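# Move flask from heating mantle to cork ring on desk

## Task

Lift the round-bottom flask out of the heating mantle and set it upright in a cork ring placed on the desk; the cork rings are kept on the shelved bench by the window. It fails if the flask touches the floor, drops more than a few centimetres, is knocked hard (glass breaks), or the robot tips over or ends up tilted. At the end the gripper must have released the flask and moved away, and the flask must stay in place without the robot's support.

## Robot and tools

Robot: a wheeled base with a vertical column, a tilting head and two six-joint arms (left and right), each ending in a two-finger gripper. Folded, it measures 0.73 m long, 0.62 m wide and 1.88 m tall, with its front 0.40 m ahead of the column. The base drives straight and turns in place; it cannot slide sideways.

Frames: the base frame sits on the floor under the column, between the drive wheels, with x forward, y to the left and z up. left_hand and right_hand are reported in this frame as the point where the fingers join (tips are 8 mm further out); the hand's z axis is the finger direction (quat_wxyz maps (0,0,1) onto it) and its y axis runs along the opening. The odometry frame is the base frame as it was when the scene began. base_odometry counts wheel rotation only, so slip appears as travel; heading is left-positive, -3.142 to 3.142.

execute_actions: argument actions is a list holding zero or one action. An empty list only returns state and images. One action may contain base, joints, or both, plus an optional speeds object; the parts start at the same moment. base takes a single command: {"translate_m": d}, a relative straight drive in metres, forward positive, range -3 to 3; or {"rotate_rad": d}, a relative turn in radians, left (counter-clockwise seen from above) positive, range -3.2 to 3.2. joints is one dictionary keyed by joint name, holding absolute targets, not offsets: head_tilt_rad (-0.61 to 1.308, 0 level, positive tilts down); for each arm, left_/right_ joint1_rad (-2.879 to 2.879), joint2_rad (0 to 3.141), joint3_rad (0 to 3.019), joint4_rad (-1.692 to 1.57), joint5_rad (-1.57 to 1.57, side swing of the hand, positive to the robot's right), joint6_rad (-2.094 to 2.094, hand roll, clockwise seen from behind positive), and left_gripper_m / right_gripper_m, the fingertip gap in metres, 0 to 0.093. speeds can only lower top speed for that action: translate_m 0.05 to 0.8 m/s, rotate_rad 0.1 to 1 rad/s; it has no effect on arms. A base move that would need more than 8.667 s at its top speed is refused. Unknown keys or out-of-range numbers reject the whole call with no motion. Joints omitted from an action may keep driving to earlier targets. cameras picks images: cam_head_left, cam_head_right, cam_left_wrist, cam_right_wrist, nav_camera, or all (default); [] gives none. The pictures line lists image order.

wait: seconds from 0 to 10; robot keeps its last command. zoom_image: camera plus region [x0, y0, x1, y1] in pixels of that camera's latest full 672x504 image, origin top-left, at most 504x504. finished_scene: pass the scene number once the flask rests on its own; irreversible.

Arm geometry (typical): right arm with joint1 at 1.57, left at -1.57, joints 5 and 6 at 0, lies in a forward-pointing vertical plane 0.23 m beside the column. With a = j2 - 0.35, b = 1.05 + j2 - j3, c = b - j4 (c = 1.57 means fingers straight down), the hand is 0.12 + 0.39 sin a + 0.38 cos b + 0.25 cos c m ahead and 1.46 + 0.39 cos a - 0.38 sin b - 0.25 sin c m up. Example: j2, j3, j4 = 0.93, 0.78, 0.14 gives 0.60 ahead, 1.21 up. Reality tends to be up to 5 cm lower and nearer the column (more with load); trust reported hand positions. Reach is about 1 m from the shoulder, lowest about 0.47 m high; the floor is out of reach. Light loads like a flask are fine with fingers down, out to 0.6 m, 0.65 to 1.6 m high.

Gripping: fingers are 7 cm long; outer span is 1 cm over the reported gap at the tips, 5 cm at the base; the housing is 10 cm wide, 7 cm thick; the wrist camera sticks 11 cm out on one side. Command a gap below the object's width; off_target is then expected. A reported gap staying 0.002 m or more above target indicates a grip. Small joint changes (under 0.03 rad, 0.08 for joints 2 and 3) may not move anything. For gentle contact, step about 0.05 rad per call from your previous target.

Result lines: base_status and joint_status give each motion's outcome: done, off_target (resting short, maybe still pushing), contact_stop (base wheel stalled; back off 0.05 m before retrying or turning), time_out, not_followed. "joint command not followed" with a cause line means a self-collision check blocked an arm; back each moved joint out at least 0.05 rad, or move the other arm, or drive away from furniture. on_its_own lists uncommanded behaviour; "held at" is a target, not a position. turned_by_wheels vs turned_by_imu differing by over about 4 % and 0.05 rad signals a bump or slip. base_tilt is in degrees (forward/right positive, about 1 degree bias); a forward drop of 0.5 degrees while moving means the robot is leaning back: reverse 0.05 m. wheel_motors_off = 1 means the wheels cut out for 2 s after about 3 s of hard pushing. motor_effort (wheels only, percent, bracket = peak) and joint torques are noisy and offset. Motor temperatures are listed per arm; MOTOR HOT appears from 85 °C, and at 100 °C the arm and gripper go limp (OVER-TEMPERATURE FAULT). A blocked arm keeps pushing and heats; relieve it by sending its reported joint positions back as targets. Camera calibration gives K, distortion and T_world_to_cam per camera in the base frame.

Avoid: dropping or knocking the flask, carrying it low over the floor, tables between 0.30 and 1.20 m catching the column, arms colliding or pressing on each other (especially near the centre line or at speed), and ending before releasing and withdrawing the hand. Loose objects may be nudged now and then.

Each tool is called after ">>>" by a JSON object that holds its "method" and its "body".

## Session

>>> {"method": "execute_actions", "body": {"actions": []}}

Scene clock: 0.00 s.
Joint torques (N m, as the arm reports them, + toward a larger angle): no reading
Motor temperatures (°C, as the motors report them): left_arm=[24 23 22 25 24 24] | right_arm=[25 27 22 26 25 23]
base_odometry: x=+0.000 y=+0.000 heading=+0.000 (m, m, rad; odometry frame)
turned_by_wheels: +0.000 (rad since the last result)
turned_by_imu: +0.000 (rad since the last result)
base_tilt: forward=-0.1 right=-0.4 (deg)
base_status: not commanded
joint_positions: head_tilt_rad=+0.894 left_joint1_rad=-1.566 left_joint2_rad=+0.856 left_joint3_rad=+0.407 left_joint4_rad=-0.976 left_joint5_rad=+0.013 left_joint6_rad=-0.090 left_gripper_m=+0.095 right_joint1_rad=+1.579 right_joint2_rad=+0.912 right_joint3_rad=+0.389 right_joint4_rad=-0.938 right_joint5_rad=-0.043 right_joint6_rad=+0.044 right_gripper_m=+0.094
joint_status: not commanded
wheel_motors_off: 0
motor_effort: left_wheel=+1 right_wheel=+0 (%)
left_hand: x=+0.1473 y=+0.2233 z=+1.2588 quat_wxyz=(+0.435, +0.045, -0.899, -0.015) (m; base frame)
right_hand: x=+0.1324 y=-0.2165 z=+1.2538 quat_wxyz=(+0.452, -0.026, -0.891, -0.011) (m; base frame)
pictures: cam_head_left, cam_head_right, cam_left_wrist, cam_right_wrist, nav_camera
Images, in order (width x height): cam_head_left 672x504, cam_head_right 672x504, cam_left_wrist 672x504, cam_right_wrist 672x504, nav_camera 672x504.

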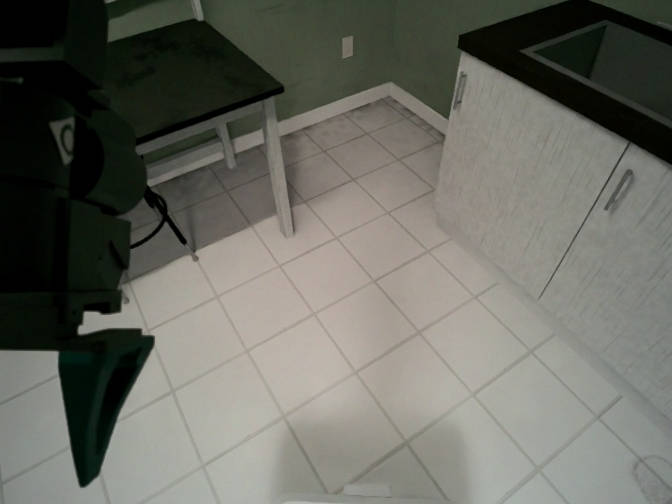

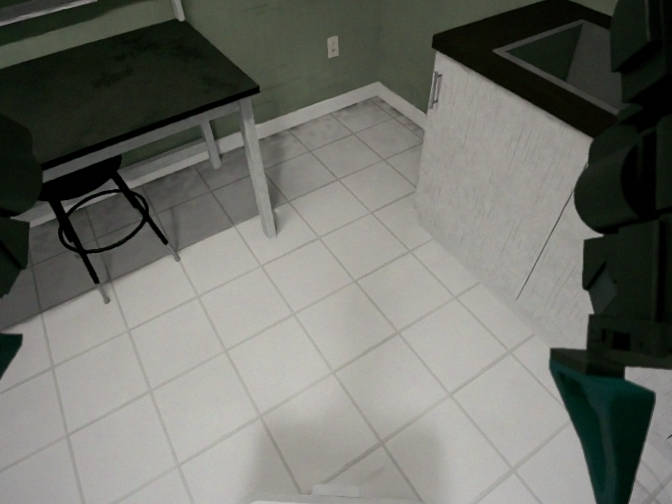

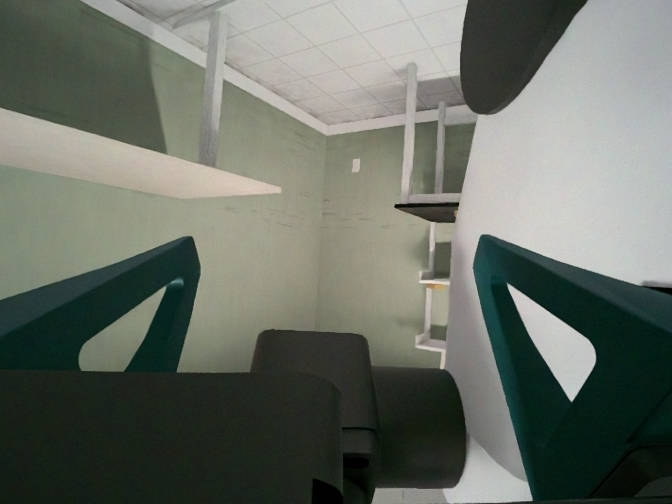

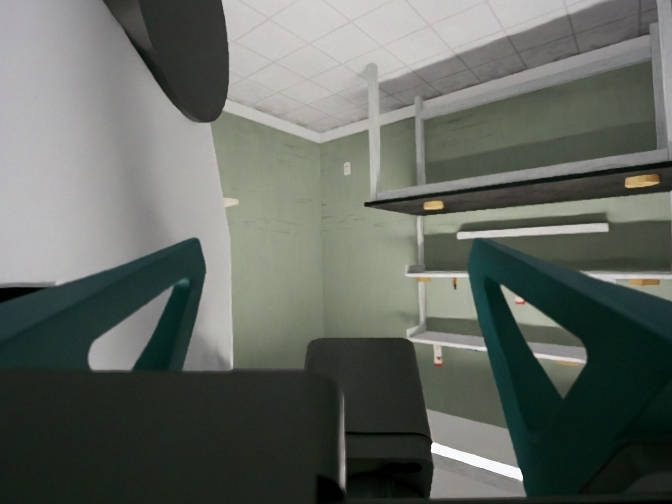

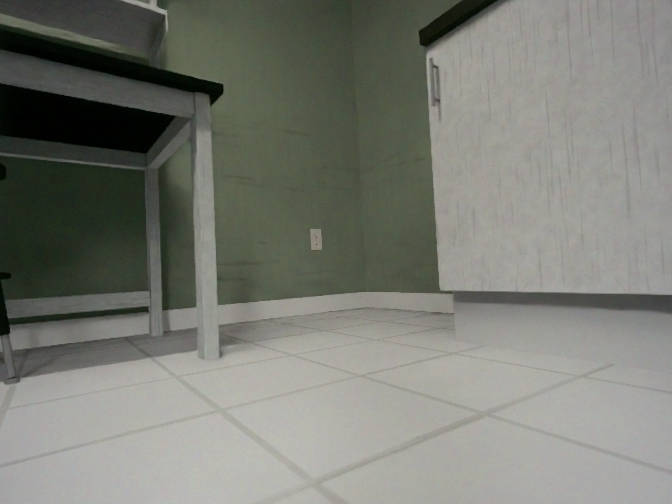

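Rings are behind-right, desk behind-left. Look around.

>>> {"method": "execute_actions", "body": {"actions": [{"base":{"rotate_rad":1.2},"joints":{"head_tilt_rad":0.4}}], "cameras": ["cam_head_right"]}}

>>> {"method": "execute_actions", "body": {"actions": [{"base":{"rotate_rad":1.2}}], "cameras": ["cam_head_right"]}}

>>> {"method": "execute_actions", "body": {"actions": [{"base":{"rotate_rad":1.2}}], "cameras": ["cam_head_right"]}}

Scene clock: 7.63 s.
Joint torques (N m, as the arm reports them, + toward a larger angle): left_arm=[-0.43 -8.35 -0.2  -1.13 -0.02 -0.01] | right_arm=[-0.94 -6.26 -0.91 -1.4   0.01 -0.04]
Motor temperatures (°C, as the motors report them): left_arm=[24 23 22 25 24 24] | right_arm=[25 27 22 26 25 23]
base_odometry: x=+0.000 y=+0.000 heading=+1.199 (m, m, rad; odometry frame)
turned_by_wheels: +1.199 (rad since the last result)
turned_by_imu: +1.181 (rad since the last result)
base_tilt: forward=-0.2 right=-0.4 (deg)
base_status: done
joint_positions: head_tilt_rad=+0.419 left_joint1_rad=-1.566 left_joint2_rad=+0.856 left_joint3_rad=+0.407 left_joint4_rad=-0.976 left_joint5_rad=+0.013 left_joint6_rad=-0.090 left_gripper_m=+0.095 right_joint1_rad=+1.579 right_joint2_rad=+0.912 right_joint3_rad=+0.389 right_joint4_rad=-0.938 right_joint5_rad=-0.043 right_joint6_rad=+0.044 right_gripper_m=+0.094
joint_status: all done
wheel_motors_off: 0
motor_effort: left_wheel=-1(43) right_wheel=+2(43) (%)
left_hand: x=+0.1473 y=+0.2233 z=+1.2588 quat_wxyz=(+0.435, +0.045, -0.899, -0.015) (m; base frame)
right_hand: x=+0.1324 y=-0.2165 z=+1.2538 quat_wxyz=(+0.452, -0.026, -0.891, -0.011) (m; base frame)
pictures: cam_head_right
camera_calibration (this result's frames):
cam_head_right: T_world_to_cam=[[0.0649808, -0.997856, -0.00786567, -0.0422794], [-0.408294, -0.0193943, -0.912645, 1.43073], [0.910535, 0.0625159, -0.408679, 0.517746], [0, 0, 0, 1]] pos_world=[0.115479, -0.0468082, 1.51701]
Images, in order (width x height): cam_head_right 672x504.

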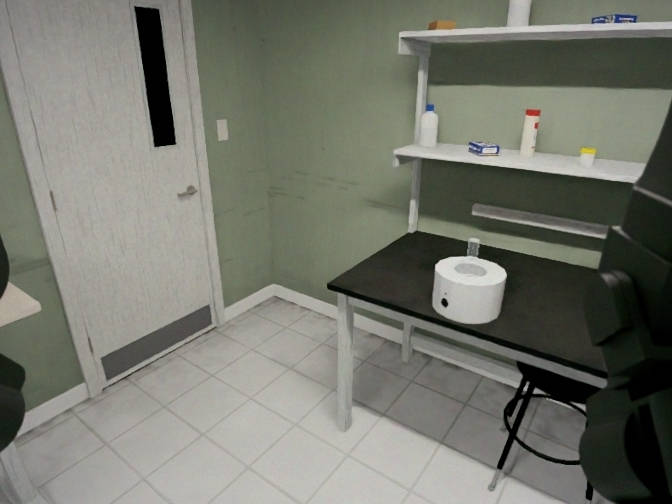

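Scene clock: 10.30 s.
Joint torques (N m, as the arm reports them, + toward a larger angle): left_arm=[-0.33 -7.85 -0.3  -0.97 -0.04 -0.04] | right_arm=[-0.83 -6.15 -0.95 -1.41  0.02 -0.04]
Motor temperatures (°C, as the motors report them): left_arm=[24 23 22 25 24 24] | right_arm=[25 27 22 26 25 23]
base_odometry: x=+0.000 y=+0.000 heading=+2.398 (m, m, rad; odometry frame)
turned_by_wheels: +1.199 (rad since the last result)
turned_by_imu: +1.186 (rad since the last result)
base_tilt: forward=-0.2 right=-0.4 (deg)
base_status: done
joint_positions: head_tilt_rad=+0.419 left_joint1_rad=-1.566 left_joint2_rad=+0.856 left_joint3_rad=+0.407 left_joint4_rad=-0.976 left_joint5_rad=+0.013 left_joint6_rad=-0.090 left_gripper_m=+0.095 right_joint1_rad=+1.579 right_joint2_rad=+0.912 right_joint3_rad=+0.389 right_joint4_rad=-0.938 right_joint5_rad=-0.043 right_joint6_rad=+0.044 right_gripper_m=+0.094
joint_status: not commanded
wheel_motors_off: 0
motor_effort: left_wheel=-3(31) right_wheel=+3(30) (%)
left_hand: x=+0.1473 y=+0.2233 z=+1.2588 quat_wxyz=(+0.435, +0.045, -0.899, -0.015) (m; base frame)
right_hand: x=+0.1324 y=-0.2165 z=+1.2538 quat_wxyz=(+0.452, -0.026, -0.891, -0.011) (m; base frame)
pictures: cam_head_right
camera_calibration (this result's frames):
cam_head_right: T_world_to_cam=[[0.0649812, -0.997856, -0.00786258, -0.0422842], [-0.40825, -0.0193943, -0.912664, 1.43076], [0.910554, 0.0625159, -0.408635, 0.517678], [0, 0, 0, 1]] pos_world=[0.11548, -0.0468082, 1.51701]
Images, in order (width x height): cam_head_right 672x504.

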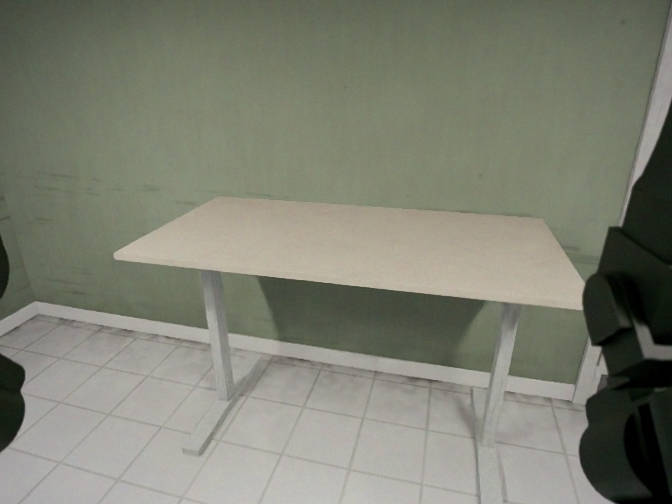

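Scene clock: 12.97 s.
Joint torques (N m, as the arm reports them, + toward a larger angle): left_arm=[-0.18 -7.66 -0.27 -1.02 -0.01 -0.03] | right_arm=[-0.91 -6.27 -0.94 -1.42  0.01 -0.03]
Motor temperatures (°C, as the motors report them): left_arm=[24 23 22 25 24 24] | right_arm=[25 27 22 26 25 23]
base_odometry: x=+0.000 y=+0.000 heading=-2.686 (m, m, rad; odometry frame)
turned_by_wheels: +1.199 (rad since the last result)
turned_by_imu: +1.186 (rad since the last result)
base_tilt: forward=-0.2 right=-0.4 (deg)
base_status: done
joint_positions: head_tilt_rad=+0.419 left_joint1_rad=-1.566 left_joint2_rad=+0.856 left_joint3_rad=+0.407 left_joint4_rad=-0.976 left_joint5_rad=+0.013 left_joint6_rad=-0.090 left_gripper_m=+0.095 right_joint1_rad=+1.579 right_joint2_rad=+0.912 right_joint3_rad=+0.389 right_joint4_rad=-0.938 right_joint5_rad=-0.043 right_joint6_rad=+0.044 right_gripper_m=+0.095
joint_status: not commanded
wheel_motors_off: 0
motor_effort: left_wheel=-2(31) right_wheel=+3(30) (%)
left_hand: x=+0.1473 y=+0.2233 z=+1.2588 quat_wxyz=(+0.435, +0.045, -0.899, -0.015) (m; base frame)
right_hand: x=+0.1324 y=-0.2165 z=+1.2538 quat_wxyz=(+0.452, -0.026, -0.891, -0.011) (m; base frame)
pictures: cam_head_right
camera_calibration (this result's frames):
cam_head_right: T_world_to_cam=[[0.0649814, -0.997856, -0.0078609, -0.0422868], [-0.408227, -0.0193943, -0.912675, 1.43077], [0.910565, 0.0625159, -0.408612, 0.517642], [0, 0, 0, 1]] pos_world=[0.115481, -0.0468082, 1.51701]
Images, in order (width x height): cam_head_right 672x504.

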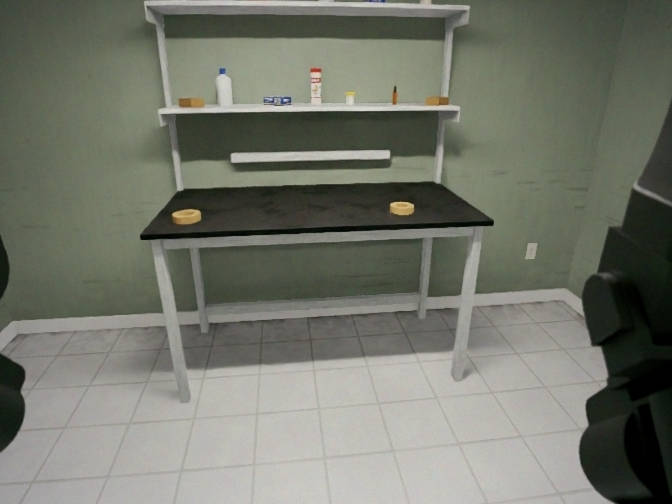

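>>> {"method": "execute_actions", "body": {"actions": [{"base":{"translate_m":1.3},"joints":{"head_tilt_rad":0.8,"right_joint1_rad":1.57,"right_joint2_rad":1.39,"right_joint3_rad":1.264,"right_joint4_rad":-0.394,"right_joint5_rad":0,"right_joint6_rad":0}}], "cameras": ["cam_head_right","cam_head_left","cam_right_wrist"]}}

Scene clock: 22.00 s.
Joint torques (N m, as the arm reports them, + toward a larger angle): left_arm=[-0.31 -8.14 -0.32 -1.05 -0.04 -0.02] | right_arm=[ -1.59 -16.02   4.54   0.89   0.12  -0.09]
Motor temperatures (°C, as the motors report them): left_arm=[24 23 22 25 24 24] | right_arm=[25 27 22 26 25 23]
base_odometry: x=-1.167 y=-0.573 heading=-2.685 (m, m, rad; odometry frame)
turned_by_wheels: +0.001 (rad since the last result)
turned_by_imu: -0.001 (rad since the last result)
base_tilt: forward=-0.2 right=-0.4 (deg)
base_status: done
joint_positions: head_tilt_rad=+0.803 left_joint1_rad=-1.566 left_joint2_rad=+0.856 left_joint3_rad=+0.407 left_joint4_rad=-0.976 left_joint5_rad=+0.013 left_joint6_rad=-0.090 left_gripper_m=+0.095 right_joint1_rad=+1.579 right_joint2_rad=+1.389 right_joint3_rad=+1.251 right_joint4_rad=-0.400 right_joint5_rad=-0.002 right_joint6_rad=+0.006 right_gripper_m=+0.095
joint_status: all done
wheel_motors_off: 0
motor_effort: left_wheel=+3(52) right_wheel=-1(60) (%)
left_hand: x=+0.1477 y=+0.2233 z=+1.2586 quat_wxyz=(+0.435, +0.045, -0.899, -0.015) (m; base frame)
right_hand: x=+0.5962 y=-0.2202 z=+1.0503 quat_wxyz=(+0.007, -0.001, -1.000, -0.005) (m; base frame)
pictures: cam_head_left, cam_head_right, cam_right_wrist
camera_calibration (this result's frames):
cam_head_left: T_world_to_cam=[[0.0604993, -0.998126, -0.0091437, 0.0403416], [-0.706529, -0.0363503, -0.70675, 1.12397], [0.705093, 0.0492181, -0.707405, 0.983079], [0, 0, 0, 1]] pos_world=[0.0985178, 0.0327375, 1.49017]
cam_head_right: T_world_to_cam=[[0.0573086, -0.997856, -0.0316243, -0.00530746], [-0.720315, -0.0193943, -0.693376, 1.10866], [0.691276, 0.0625159, -0.719882, 1.00796], [0, 0, 0, 1]] pos_world=[0.102106, -0.0468082, 1.49416]
cam_right_wrist: T_world_to_cam=[[-0.00130847, -0.999961, 0.00869169, -0.229209], [-0.805182, 0.00620793, 0.592995, -0.129866], [-0.593026, -0.00622248, -0.805159, 1.32178], [0, 0, 0, 1]] pos_world=[0.678985, -0.220169, 1.14324]
Images, in order (width x height): cam_head_left 672x504, cam_head_right 672x504, cam_right_wrist 672x504.

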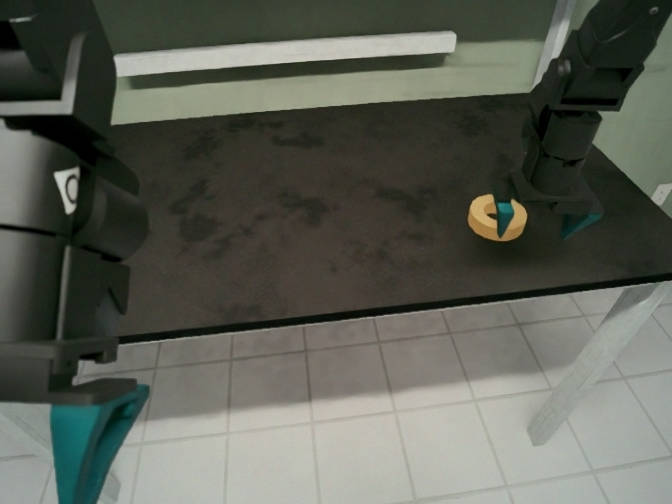

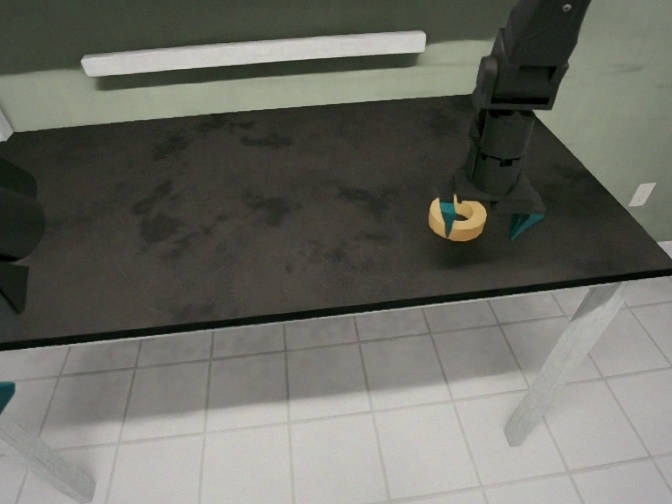

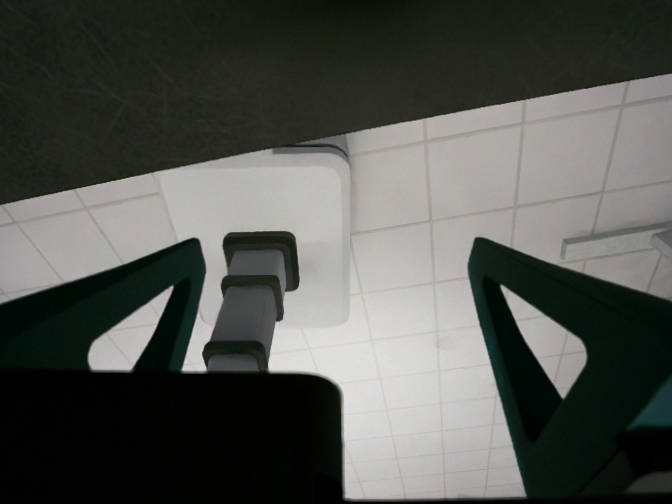

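>>> {"method": "execute_actions", "body": {"actions": [{"base":{"translate_m":0.23},"joints":{"right_gripper_m":0.06,"right_joint2_rad":1.684,"right_joint3_rad":1.442,"right_joint4_rad":-0.278}}], "cameras": ["cam_head_right","cam_right_wrist"]}}

Scene clock: 32.87 s.
Joint torques (N m, as the arm reports them, + toward a larger angle): left_arm=[-0.03 -8.01 -0.32 -1.09 -0.04  0.  ] | right_arm=[ -1.55 -17.08   3.66   1.14  -0.06  -0.11]
Motor temperatures (°C, as the motors report them): left_arm=[24 23 22 25 24 24] | right_arm=[25 28 23 26 25 23]
base_odometry: x=-1.374 y=-0.674 heading=-2.685 (m, m, rad; odometry frame)
turned_by_wheels: +0.000 (rad since the last result)
turned_by_imu: -0.001 (rad since the last result)
base_tilt: forward=-0.2 right=-0.4 (deg)
base_status: done
joint_positions: head_tilt_rad=+0.803 left_joint1_rad=-1.566 left_joint2_rad=+0.856 left_joint3_rad=+0.408 left_joint4_rad=-0.976 left_joint5_rad=+0.013 left_joint6_rad=-0.090 left_gripper_m=+0.095 right_joint1_rad=+1.577 right_joint2_rad=+1.690 right_joint3_rad=+1.428 right_joint4_rad=-0.290 right_joint5_rad=+0.002 right_joint6_rad=+0.007 right_gripper_m=+0.060
joint_status: all done
wheel_motors_off: 0
motor_effort: left_wheel=+0(34) right_wheel=+0(32) (%)
left_hand: x=+0.1479 y=+0.2233 z=+1.2586 quat_wxyz=(+0.435, +0.045, -0.899, -0.015) (m; base frame)
right_hand: x=+0.5906 y=-0.2213 z=+0.9282 quat_wxyz=(+0.014, -0.002, -1.000, -0.001) (m; base frame)
pictures: cam_head_right, cam_right_wrist
camera_calibration (this result's frames):
cam_head_right: T_world_to_cam=[[0.0573021, -0.997856, -0.0316361, -0.00528897], [-0.720458, -0.0193943, -0.693228, 1.10843], [0.691127, 0.0625159, -0.720024, 1.00819], [0, 0, 0, 1]] pos_world=[0.102096, -0.0468082, 1.49415]
cam_right_wrist: T_world_to_cam=[[-0.00286182, -0.999882, 0.0150732, -0.234263], [-0.796955, 0.0113853, 0.603931, -0.0758897], [-0.604032, -0.0102843, -0.796894, 1.2181], [0, 0, 0, 1]] pos_world=[0.67462, -0.220844, 1.02006]
Images, in order (width x height): cam_head_right 672x504, cam_right_wrist 672x504.

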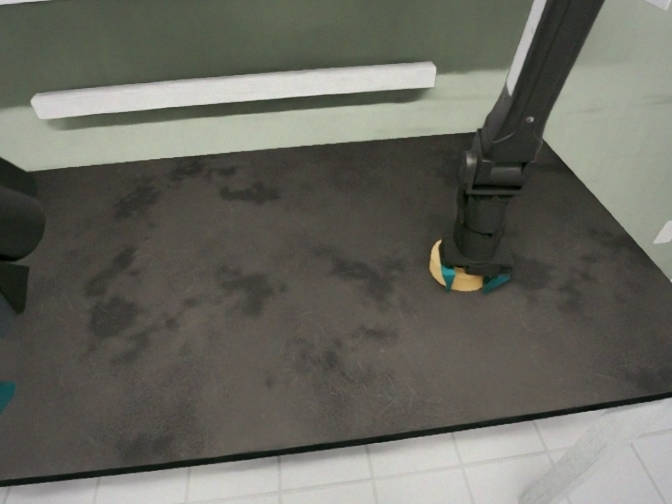

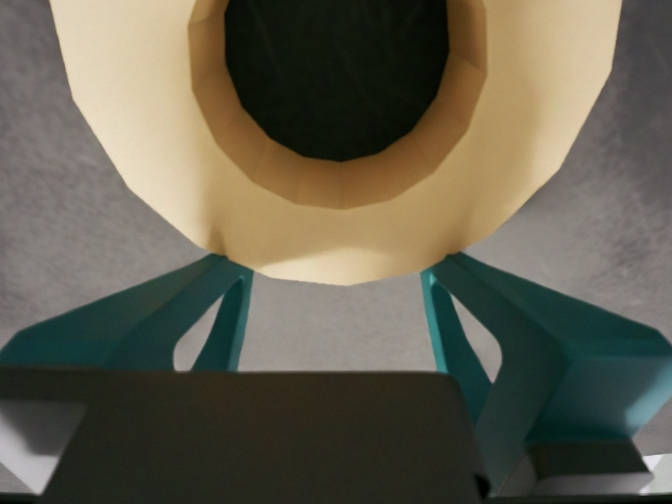

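>>> {"method": "execute_actions", "body": {"actions": [{"joints":{"right_joint2_rad":1.5,"right_joint3_rad":1.33,"right_joint4_rad":-0.35}}], "cameras": []}}

>>> {"method": "execute_actions", "body": {"actions": [{"base":{"translate_m":0.012},"joints":{"right_joint6_rad":1.57}}], "cameras": ["cam_head_right","cam_right_wrist"]}}

Scene clock: 40.10 s.
Joint torques (N m, as the arm reports them, + toward a larger angle): left_arm=[ 0.24 -8.16 -0.32 -0.94 -0.03  0.  ] | right_arm=[ -1.56 -16.21   3.94   0.59  -0.07  -0.11]
Motor temperatures (°C, as the motors report them): left_arm=[24 23 22 25 24 24] | right_arm=[25 29 23 26 25 23]
base_odometry: x=-1.374 y=-0.674 heading=-2.685 (m, m, rad; odometry frame)
turned_by_wheels: +0.000 (rad since the last result)
turned_by_imu: -0.001 (rad since the last result)
base_tilt: forward=-0.1 right=-0.4 (deg)
base_status: not commanded
joint_positions: head_tilt_rad=+0.803 left_joint1_rad=-1.566 left_joint2_rad=+0.856 left_joint3_rad=+0.408 left_joint4_rad=-0.976 left_joint5_rad=+0.013 left_joint6_rad=-0.090 left_gripper_m=+0.095 right_joint1_rad=+1.577 right_joint2_rad=+1.493 right_joint3_rad=+1.321 right_joint4_rad=-0.349 right_joint5_rad=+0.002 right_joint6_rad=+0.007 right_gripper_m=+0.060
joint_status: all done
wheel_motors_off: 0
motor_effort: left_wheel=+2(1) right_wheel=-1(1) (%)
left_hand: x=+0.1479 y=+0.2233 z=+1.2586 quat_wxyz=(+0.435, +0.045, -0.899, -0.015) (m; base frame)
right_hand: x=+0.6067 y=-0.2217 z=+1.0098 quat_wxyz=(-0.001, -0.002, -1.000, -0.002) (m; base frame)
pictures: none
No camera images: the call's "cameras" was empty. Leave "cameras" out to get every camera's image.

Scene clock: 41.83 s.
Joint torques (N m, as the arm reports them, + toward a larger angle): left_arm=[-0.37 -7.98 -0.53 -1.05 -0.06 -0.01] | right_arm=[ -1.55 -16.09   3.82   0.55   0.04   0.05]
Motor temperatures (°C, as the motors report them): left_arm=[24 23 22 25 24 24] | right_arm=[25 29 23 26 25 23]
base_odometry: x=-1.384 y=-0.679 heading=-2.685 (m, m, rad; odometry frame)
turned_by_wheels: +0.000 (rad since the last result)
turned_by_imu: +0.000 (rad since the last result)
base_tilt: forward=-0.2 right=-0.4 (deg)
base_status: done
joint_positions: head_tilt_rad=+0.803 left_joint1_rad=-1.566 left_joint2_rad=+0.856 left_joint3_rad=+0.409 left_joint4_rad=-0.976 left_joint5_rad=+0.013 left_joint6_rad=-0.090 left_gripper_m=+0.095 right_joint1_rad=+1.577 right_joint2_rad=+1.493 right_joint3_rad=+1.321 right_joint4_rad=-0.349 right_joint5_rad=+0.002 right_joint6_rad=+1.564 right_gripper_m=+0.060
joint_status: all done
wheel_motors_off: 0
motor_effort: left_wheel=+0(33) right_wheel=+0(33) (%)
left_hand: x=+0.1485 y=+0.2233 z=+1.2584 quat_wxyz=(+0.434, +0.045, -0.899, -0.015) (m; base frame)
right_hand: x=+0.6069 y=-0.2217 z=+1.0099 quat_wxyz=(+0.000, -0.703, -0.711, -0.002) (m; base frame)
pictures: cam_head_right, cam_right_wrist
camera_calibration (this result's frames):
cam_head_right: T_world_to_cam=[[0.0572996, -0.997856, -0.0316406, -0.00528196], [-0.720512, -0.0193943, -0.693171, 1.10835], [0.691071, 0.0625159, -0.720078, 1.00827], [0, 0, 0, 1]] pos_world=[0.102093, -0.0468082, 1.49415]
cam_right_wrist: T_world_to_cam=[[-0.999826, -0.0109755, 0.0150983, 0.588405], [-0.0000950471, 0.811848, 0.583869, -0.398094], [-0.0186657, 0.583765, -0.811708, 1.08441], [0, 0, 0, 1]] pos_world=[0.608506, -0.30339, 1.10377]
Images, in order (width x height): cam_head_right 672x504, cam_right_wrist 672x504.

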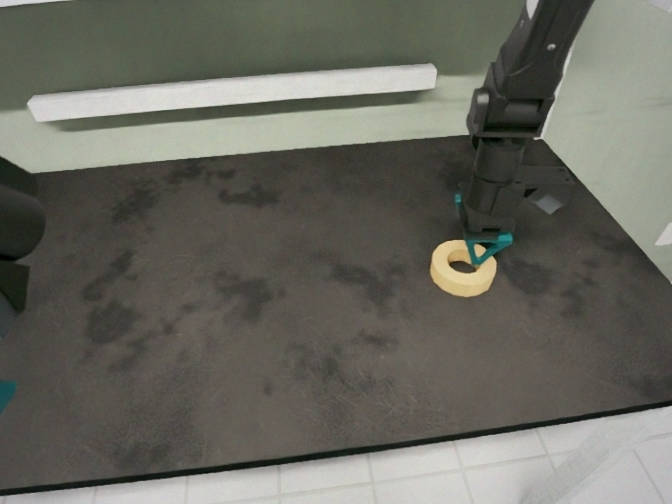

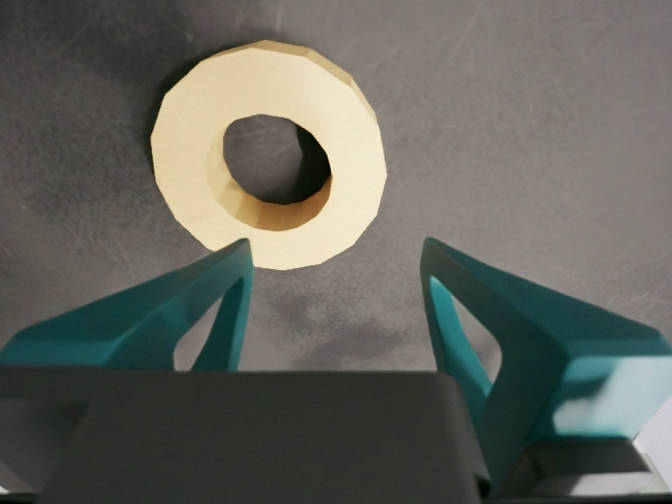

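Descending shifts back ~1.5cm: good.

>>> {"method": "execute_actions", "body": {"actions": [{"joints":{"right_joint2_rad":1.675,"right_joint3_rad":1.44,"right_joint4_rad":-0.278}}], "cameras": ["cam_right_wrist"]}}

>>> {"method": "execute_actions", "body": {"actions": [{"joints":{"right_gripper_m":0.0}}], "cameras": []}}

>>> {"method": "execute_actions", "body": {"actions": [{"joints":{"right_joint2_rad":1.2,"right_joint3_rad":1.17,"right_joint4_rad":-0.49,"head_tilt_rad":0.6},"base":{"translate_m":-0.9}}], "cameras": ["cam_head_right","cam_right_wrist"]}}

Scene clock: 47.67 s.
Joint torques (N m, as the arm reports them, + toward a larger angle): left_arm=[-0.41 -8.41 -0.4  -0.95 -0.03 -0.01] | right_arm=[ -1.56 -15.12   2.76   0.82   0.05   0.03]
Motor temperatures (°C, as the motors report them): left_arm=[24 23 22 25 24 24] | right_arm=[25 29 23 26 25 23]
base_odometry: x=-1.384 y=-0.679 heading=-2.685 (m, m, rad; odometry frame)
turned_by_wheels: +0.000 (rad since the last result)
turned_by_imu: -0.001 (rad since the last result)
base_tilt: forward=-0.2 right=-0.4 (deg)
base_status: not commanded
joint_positions: head_tilt_rad=+0.803 left_joint1_rad=-1.566 left_joint2_rad=+0.856 left_joint3_rad=+0.408 left_joint4_rad=-0.976 left_joint5_rad=+0.013 left_joint6_rad=-0.090 left_gripper_m=+0.095 right_joint1_rad=+1.577 right_joint2_rad=+1.646 right_joint3_rad=+1.443 right_joint4_rad=-0.282 right_joint5_rad=+0.002 right_joint6_rad=+1.564 right_gripper_m=+0.060
joint_status: all done
wheel_motors_off: 0
motor_effort: left_wheel=+1(2) right_wheel=-1(2) (%)
left_hand: x=+0.1479 y=+0.2233 z=+1.2586 quat_wxyz=(+0.435, +0.045, -0.899, -0.015) (m; base frame)
right_hand: x=+0.6245 y=-0.2212 z=+0.9510 quat_wxyz=(-0.012, -0.703, -0.710, -0.015) (m; base frame)
pictures: cam_right_wrist
camera_calibration (this result's frames):
cam_right_wrist: T_world_to_cam=[[-0.99973, -0.0104073, -0.0207613, 0.641084], [-0.0205785, 0.811336, 0.584217, -0.351791], [0.0107643, 0.584487, -0.811332, 1.01807], [0, 0, 0, 1]] pos_world=[0.622713, -0.302956, 1.04482]
Images, in order (width x height): cam_right_wrist 672x504.

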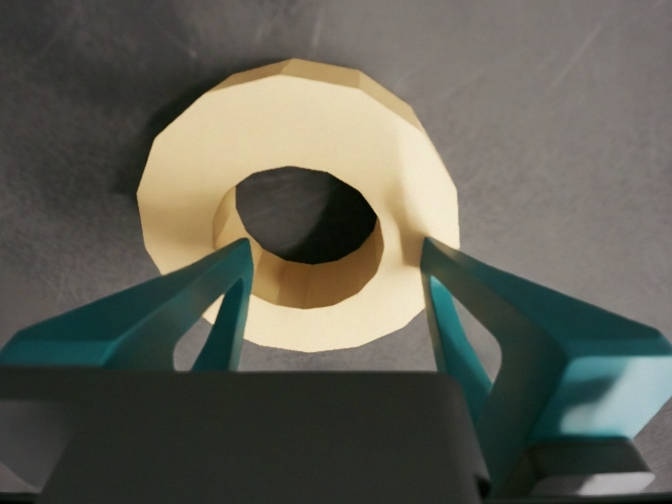

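Scene clock: 48.30 s.
Joint torques (N m, as the arm reports them, + toward a larger angle): left_arm=[-0.05 -7.67 -0.44 -1.12 -0.05 -0.03] | right_arm=[ -1.67 -15.11   3.11   0.91   0.06   0.04]
Motor temperatures (°C, as the motors report them): left_arm=[24 23 22 25 24 24] | right_arm=[25 29 23 26 25 23]
base_odometry: x=-1.384 y=-0.679 heading=-2.685 (m, m, rad; odometry frame)
turned_by_wheels: +0.000 (rad since the last result)
turned_by_imu: +0.000 (rad since the last result)
base_tilt: forward=-0.2 right=-0.4 (deg)
base_status: not commanded
joint_positions: head_tilt_rad=+0.803 left_joint1_rad=-1.566 left_joint2_rad=+0.856 left_joint3_rad=+0.408 left_joint4_rad=-0.976 left_joint5_rad=+0.013 left_joint6_rad=-0.090 left_gripper_m=+0.095 right_joint1_rad=+1.577 right_joint2_rad=+1.646 right_joint3_rad=+1.440 right_joint4_rad=-0.284 right_joint5_rad=+0.002 right_joint6_rad=+1.564 right_gripper_m=+0.001
joint_status: all done
wheel_motors_off: 0
motor_effort: left_wheel=+2(1) right_wheel=-1(1) (%)
left_hand: x=+0.1479 y=+0.2233 z=+1.2586 quat_wxyz=(+0.435, +0.045, -0.899, -0.015) (m; base frame)
right_hand: x=+0.6219 y=-0.2212 z=+0.9505 quat_wxyz=(-0.010, -0.703, -0.711, -0.013) (m; base frame)
pictures: none
No camera images: the call's "cameras" was empty. Leave "cameras" out to get every camera's image.

Scene clock: 51.30 s.
Joint torques (N m, as the arm reports them, + toward a larger angle): left_arm=[-0.31 -7.81 -0.16 -1.04 -0.03  0.  ] | right_arm=[ -1.62 -13.47   4.3    0.66   0.06   0.02]
Motor temperatures (°C, as the motors report them): left_arm=[24 23 22 25 24 24] | right_arm=[25 29 23 26 25 23]
base_odometry: x=-0.577 y=-0.282 heading=-2.684 (m, m, rad; odometry frame)
turned_by_wheels: +0.001 (rad since the last result)
turned_by_imu: +0.000 (rad since the last result)
base_tilt: forward=-0.2 right=-0.4 (deg)
base_status: done
joint_positions: head_tilt_rad=+0.617 left_joint1_rad=-1.566 left_joint2_rad=+0.856 left_joint3_rad=+0.404 left_joint4_rad=-0.976 left_joint5_rad=+0.013 left_joint6_rad=-0.090 left_gripper_m=+0.095 right_joint1_rad=+1.577 right_joint2_rad=+1.175 right_joint3_rad=+1.172 right_joint4_rad=-0.491 right_joint5_rad=+0.002 right_joint6_rad=+1.564 right_gripper_m=+0.001
joint_status: all done
wheel_motors_off: 0
motor_effort: left_wheel=+0(62) right_wheel=-1(54) (%)
left_hand: x=+0.1457 y=+0.2233 z=+1.2593 quat_wxyz=(+0.437, +0.045, -0.898, -0.015) (m; base frame)
right_hand: x=+0.6051 y=-0.2223 z=+1.1394 quat_wxyz=(-0.009, -0.704, -0.710, -0.012) (m; base frame)
pictures: cam_head_right, cam_right_wrist
camera_calibration (this result's frames):
cam_head_right: T_world_to_cam=[[0.0621592, -0.997856, -0.0205089, -0.0226678], [-0.580033, -0.0193943, -0.814362, 1.28796], [0.812218, 0.0625159, -0.579994, 0.786489], [0, 0, 0, 1]] pos_world=[0.109668, -0.0468082, 1.50456]
cam_right_wrist: T_world_to_cam=[[-0.999873, -0.0100732, -0.012369, 0.616172], [-0.0154028, 0.81135, 0.584357, -0.464628], [0.00414924, 0.584473, -0.811402, 1.17585], [0, 0, 0, 1]] pos_world=[0.604058, -0.304069, 1.23322]
Images, in order (width x height): cam_head_right 672x504, cam_right_wrist 672x504.

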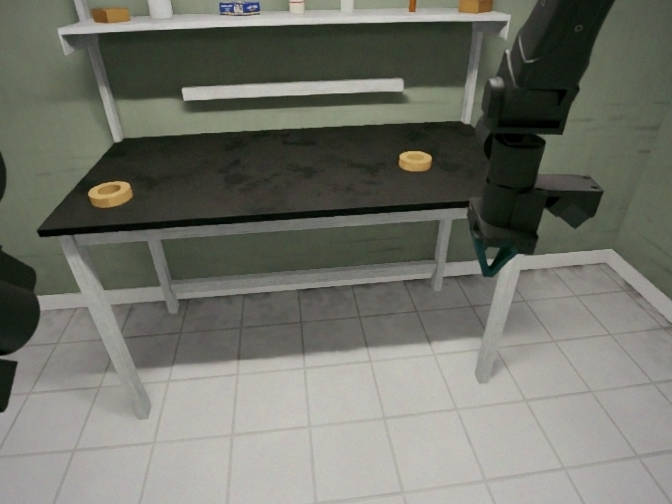

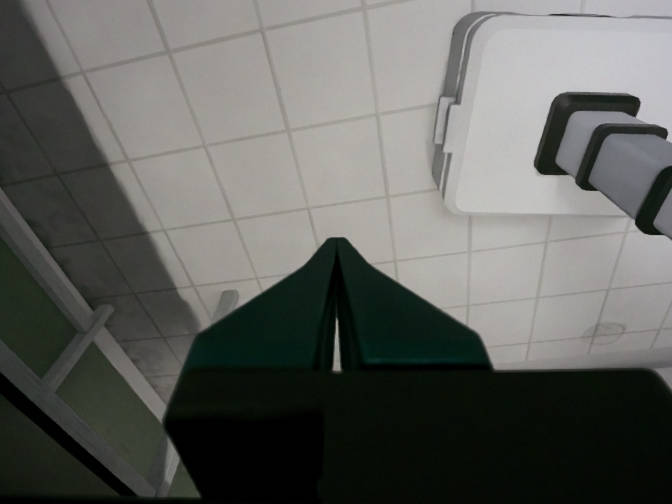

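Missed. Retry.

>>> {"method": "execute_actions", "body": {"actions": [{"joints":{"right_joint2_rad":1.56,"right_joint3_rad":1.38,"right_joint4_rad":-0.33,"right_gripper_m":0.06},"base":{"translate_m":0.885}}], "cameras": ["cam_right_wrist"]}}

Scene clock: 58.00 s.
Joint torques (N m, as the arm reports them, + toward a larger angle): left_arm=[-0.06 -8.2  -0.24 -1.03 -0.01 -0.01] | right_arm=[ -1.53 -17.65   3.51   0.61   0.06   0.02]
Motor temperatures (°C, as the motors report them): left_arm=[24 23 22 25 24 24] | right_arm=[25 30 23 26 25 23]
base_odometry: x=-1.371 y=-0.673 heading=-2.683 (m, m, rad; odometry frame)
turned_by_wheels: +0.001 (rad since the last result)
turned_by_imu: -0.001 (rad since the last result)
base_tilt: forward=-0.1 right=-0.4 (deg)
base_status: done
joint_positions: head_tilt_rad=+0.617 left_joint1_rad=-1.566 left_joint2_rad=+0.856 left_joint3_rad=+0.407 left_joint4_rad=-0.976 left_joint5_rad=+0.013 left_joint6_rad=-0.090 left_gripper_m=+0.095 right_joint1_rad=+1.577 right_joint2_rad=+1.577 right_joint3_rad=+1.373 right_joint4_rad=-0.332 right_joint5_rad=+0.002 right_joint6_rad=+1.565 right_gripper_m=+0.060
joint_status: all done
wheel_motors_off: 0
motor_effort: left_wheel=+0(51) right_wheel=-1(66) (%)
left_hand: x=+0.1478 y=+0.2233 z=+1.2586 quat_wxyz=(+0.435, +0.045, -0.899, -0.015) (m; base frame)
right_hand: x=+0.6038 y=-0.2214 z=+0.9761 quat_wxyz=(+0.006, -0.704, -0.710, +0.003) (m; base frame)
pictures: cam_right_wrist
camera_calibration (this result's frames):
cam_right_wrist: T_world_to_cam=[[-0.999502, -0.009927, 0.0299698, 0.571327], [0.00946327, 0.811429, 0.584375, -0.384976], [-0.0301194, 0.584367, -0.81093, 1.06303], [0, 0, 0, 1]] pos_world=[0.606704, -0.303149, 1.06989]
Images, in order (width x height): cam_right_wrist 672x504.

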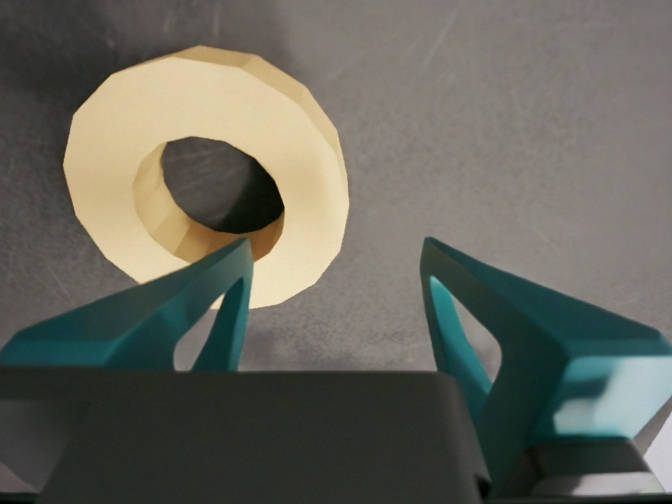

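>>> {"method": "execute_actions", "body": {"actions": [{"joints":{"right_joint2_rad":1.675,"right_joint3_rad":1.45,"right_joint4_rad":-0.29},"base":{"translate_m":0.01}}], "cameras": ["cam_right_wrist"]}}

>>> {"method": "execute_actions", "body": {"actions": [{"joints":{"right_gripper_m":0.0}}], "cameras": ["cam_right_wrist"]}}

Scene clock: 62.50 s.
Joint torques (N m, as the arm reports them, + toward a larger angle): left_arm=[-0.35 -8.43 -0.41 -0.96 -0.04 -0.03] | right_arm=[ -1.56 -15.15   3.17   0.8    0.06   0.02]
Motor temperatures (°C, as the motors report them): left_arm=[24 23 22 25 24 24] | right_arm=[25 30 23 26 25 23]
base_odometry: x=-1.380 y=-0.678 heading=-2.683 (m, m, rad; odometry frame)
turned_by_wheels: +0.000 (rad since the last result)
turned_by_imu: -0.001 (rad since the last result)
base_tilt: forward=-0.2 right=-0.3 (deg)
base_status: done
joint_positions: head_tilt_rad=+0.617 left_joint1_rad=-1.566 left_joint2_rad=+0.856 left_joint3_rad=+0.409 left_joint4_rad=-0.976 left_joint5_rad=+0.013 left_joint6_rad=-0.090 left_gripper_m=+0.095 right_joint1_rad=+1.577 right_joint2_rad=+1.648 right_joint3_rad=+1.449 right_joint4_rad=-0.294 right_joint5_rad=+0.002 right_joint6_rad=+1.565 right_gripper_m=+0.060
joint_status: all done
wheel_motors_off: 0
motor_effort: left_wheel=+1(35) right_wheel=+0(33) (%)
left_hand: x=+0.1484 y=+0.2233 z=+1.2584 quat_wxyz=(+0.434, +0.045, -0.899, -0.015) (m; base frame)
right_hand: x=+0.6244 y=-0.2212 z=+0.9507 quat_wxyz=(-0.010, -0.704, -0.710, -0.012) (m; base frame)
pictures: cam_right_wrist
camera_calibration (this result's frames):
cam_right_wrist: T_world_to_cam=[[-0.999867, -0.00968752, -0.0131305, 0.633908], [-0.0155349, 0.811348, 0.584357, -0.354921], [0.0049924, 0.584483, -0.811391, 1.02152], [0, 0, 0, 1]] pos_world=[0.623211, -0.302954, 1.04457]
Images, in order (width x height): cam_right_wrist 672x504.

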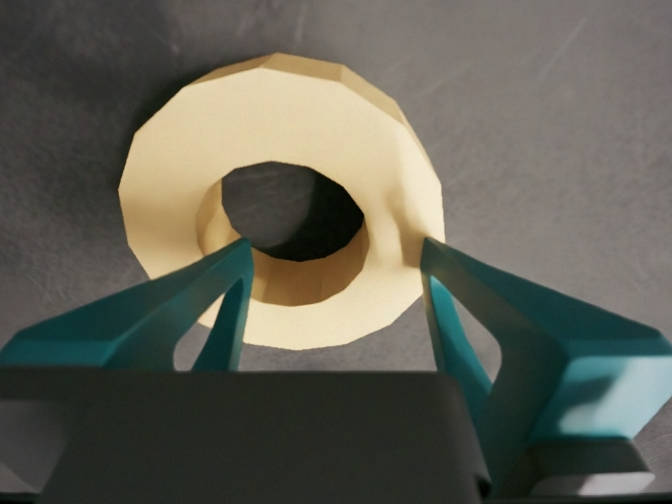

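Scene clock: 63.13 s.
Joint torques (N m, as the arm reports them, + toward a larger angle): left_arm=[-0.26 -8.22 -0.23 -0.98 -0.03 -0.01] | right_arm=[ -1.63 -15.26   3.2    0.97   0.06   0.02]
Motor temperatures (°C, as the motors report them): left_arm=[24 23 22 25 24 24] | right_arm=[25 30 23 26 25 23]
base_odometry: x=-1.380 y=-0.678 heading=-2.683 (m, m, rad; odometry frame)
turned_by_wheels: +0.000 (rad since the last result)
turned_by_imu: +0.000 (rad since the last result)
base_tilt: forward=-0.2 right=-0.4 (deg)
base_status: not commanded
joint_positions: head_tilt_rad=+0.617 left_joint1_rad=-1.566 left_joint2_rad=+0.856 left_joint3_rad=+0.409 left_joint4_rad=-0.976 left_joint5_rad=+0.013 left_joint6_rad=-0.090 left_gripper_m=+0.095 right_joint1_rad=+1.577 right_joint2_rad=+1.648 right_joint3_rad=+1.449 right_joint4_rad=-0.297 right_joint5_rad=+0.002 right_joint6_rad=+1.565 right_gripper_m=+0.001
joint_status: all done
wheel_motors_off: 0
motor_effort: left_wheel=+1(0) right_wheel=+0(0) (%)
left_hand: x=+0.1484 y=+0.2233 z=+1.2584 quat_wxyz=(+0.434, +0.045, -0.899, -0.015) (m; base frame)
right_hand: x=+0.6230 y=-0.2212 z=+0.9506 quat_wxyz=(-0.008, -0.704, -0.710, -0.011) (m; base frame)
pictures: cam_right_wrist
camera_calibration (this result's frames):
cam_right_wrist: T_world_to_cam=[[-0.999913, -0.00971109, -0.00893464, 0.628634], [-0.0131017, 0.811356, 0.584406, -0.356428], [0.00157395, 0.584472, -0.811412, 1.02357], [0, 0, 0, 1]] pos_world=[0.622299, -0.302957, 1.04446]
Images, in order (width x height): cam_right_wrist 672x504.

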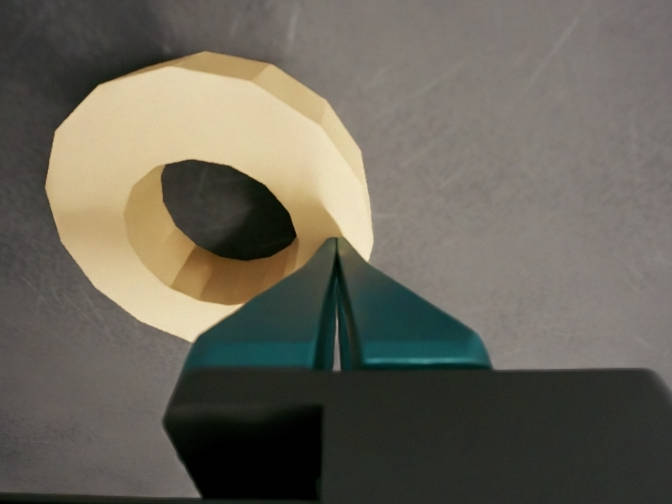

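Now centred on the wall. Lift with j2, open, lower.

>>> {"method": "execute_actions", "body": {"actions": [{"joints":{"right_joint2_rad":1.58}}], "cameras": []}}

>>> {"method": "execute_actions", "body": {"actions": [{"joints":{"right_gripper_m":0.065},"base":{"translate_m":0.01}}], "cameras": []}}

>>> {"method": "execute_actions", "body": {"actions": [{"joints":{"right_joint2_rad":1.70}}], "cameras": ["cam_right_wrist"]}}

Scene clock: 67.10 s.
Joint torques (N m, as the arm reports them, + toward a larger angle): left_arm=[ 0.08 -8.19 -0.43 -1.09 -0.04  0.  ] | right_arm=[ -1.66 -18.6    3.6    1.04   0.06   0.03]
Motor temperatures (°C, as the motors report them): left_arm=[24 23 22 25 24 24] | right_arm=[25 30 23 26 25 23]
base_odometry: x=-1.380 y=-0.678 heading=-2.683 (m, m, rad; odometry frame)
turned_by_wheels: +0.000 (rad since the last result)
turned_by_imu: -0.001 (rad since the last result)
base_tilt: forward=-0.2 right=-0.4 (deg)
base_status: not commanded
joint_positions: head_tilt_rad=+0.617 left_joint1_rad=-1.566 left_joint2_rad=+0.856 left_joint3_rad=+0.409 left_joint4_rad=-0.976 left_joint5_rad=+0.013 left_joint6_rad=-0.090 left_gripper_m=+0.095 right_joint1_rad=+1.577 right_joint2_rad=+1.599 right_joint3_rad=+1.449 right_joint4_rad=-0.297 right_joint5_rad=+0.002 right_joint6_rad=+1.565 right_gripper_m=+0.001
joint_status: all done
wheel_motors_off: 0
motor_effort: left_wheel=+0(2) right_wheel=+0(0) (%)
left_hand: x=+0.1484 y=+0.2233 z=+1.2584 quat_wxyz=(+0.434, +0.045, -0.899, -0.015) (m; base frame)
right_hand: x=+0.6471 y=-0.2212 z=+0.9756 quat_wxyz=(-0.025, -0.703, -0.710, -0.028) (m; base frame)
pictures: none
No camera images: the call's "cameras" was empty. Leave "cameras" out to get every camera's image.

Scene clock: 67.73 s.
Joint torques (N m, as the arm reports them, + toward a larger angle): left_arm=[-0.14 -7.95 -0.48 -0.98 -0.03 -0.01] | right_arm=[ -1.68 -18.74   3.57   1.07   0.06   0.02]
Motor temperatures (°C, as the motors report them): left_arm=[24 23 22 25 24 24] | right_arm=[25 30 23 26 25 23]
base_odometry: x=-1.389 y=-0.682 heading=-2.683 (m, m, rad; odometry frame)
turned_by_wheels: +0.000 (rad since the last result)
turned_by_imu: +0.000 (rad since the last result)
base_tilt: forward=-0.1 right=-0.4 (deg)
base_status: done
joint_positions: head_tilt_rad=+0.617 left_joint1_rad=-1.566 left_joint2_rad=+0.856 left_joint3_rad=+0.409 left_joint4_rad=-0.976 left_joint5_rad=+0.013 left_joint6_rad=-0.090 left_gripper_m=+0.095 right_joint1_rad=+1.577 right_joint2_rad=+1.599 right_joint3_rad=+1.449 right_joint4_rad=-0.296 right_joint5_rad=+0.002 right_joint6_rad=+1.565 right_gripper_m=+0.065
joint_status: all done
wheel_motors_off: 0
motor_effort: left_wheel=+0(32) right_wheel=+0(33) (%)
left_hand: x=+0.1488 y=+0.2233 z=+1.2583 quat_wxyz=(+0.434, +0.045, -0.900, -0.015) (m; base frame)
right_hand: x=+0.6481 y=-0.2212 z=+0.9759 quat_wxyz=(-0.026, -0.703, -0.710, -0.029) (m; base frame)
pictures: none
No camera images: the call's "cameras" was empty. Leave "cameras" out to get every camera's image.

Scene clock: 68.97 s.
Joint torques (N m, as the arm reports them, + toward a larger angle): left_arm=[-0.19 -7.97 -0.43 -0.9  -0.05  0.  ] | right_arm=[ -1.6  -16.61   2.65   0.76   0.06   0.03]
Motor temperatures (°C, as the motors report them): left_arm=[24 23 22 25 24 24] | right_arm=[25 30 23 26 25 23]
base_odometry: x=-1.389 y=-0.682 heading=-2.683 (m, m, rad; odometry frame)
turned_by_wheels: +0.000 (rad since the last result)
turned_by_imu: +0.000 (rad since the last result)
base_tilt: forward=-0.2 right=-0.4 (deg)
base_status: not commanded
joint_positions: head_tilt_rad=+0.617 left_joint1_rad=-1.566 left_joint2_rad=+0.856 left_joint3_rad=+0.409 left_joint4_rad=-0.976 left_joint5_rad=+0.013 left_joint6_rad=-0.090 left_gripper_m=+0.095 right_joint1_rad=+1.577 right_joint2_rad=+1.694 right_joint3_rad=+1.449 right_joint4_rad=-0.296 right_joint5_rad=+0.002 right_joint6_rad=+1.565 right_gripper_m=+0.065
joint_status: all done
wheel_motors_off: 0
motor_effort: left_wheel=-1(0) right_wheel=+0(0) (%)
left_hand: x=+0.1488 y=+0.2233 z=+1.2583 quat_wxyz=(+0.434, +0.045, -0.900, -0.015) (m; base frame)
right_hand: x=+0.6000 y=-0.2211 z=+0.9282 quat_wxyz=(+0.007, -0.704, -0.710, +0.005) (m; base frame)
pictures: cam_right_wrist
camera_calibration (this result's frames):
cam_right_wrist: T_world_to_cam=[[-0.99934, -0.00995415, 0.0349262, 0.564305], [0.0123386, 0.811438, 0.584308, -0.358825], [-0.0341567, 0.584353, -0.81078, 1.02622], [0, 0, 0, 1]] pos_world=[0.603413, -0.302892, 1.02199]
Images, in order (width x height): cam_right_wrist 672x504.

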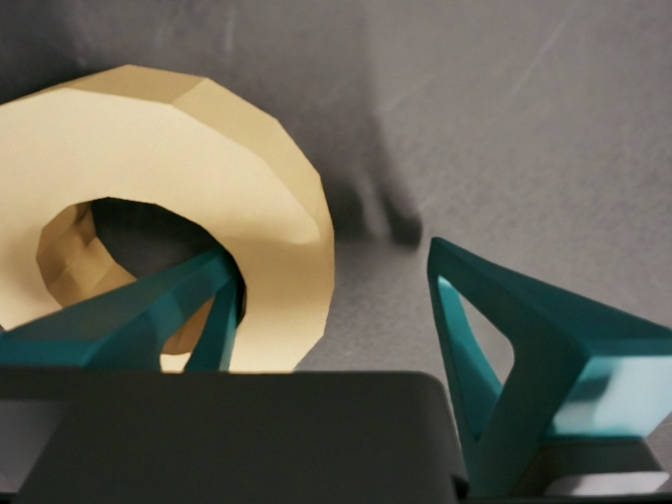

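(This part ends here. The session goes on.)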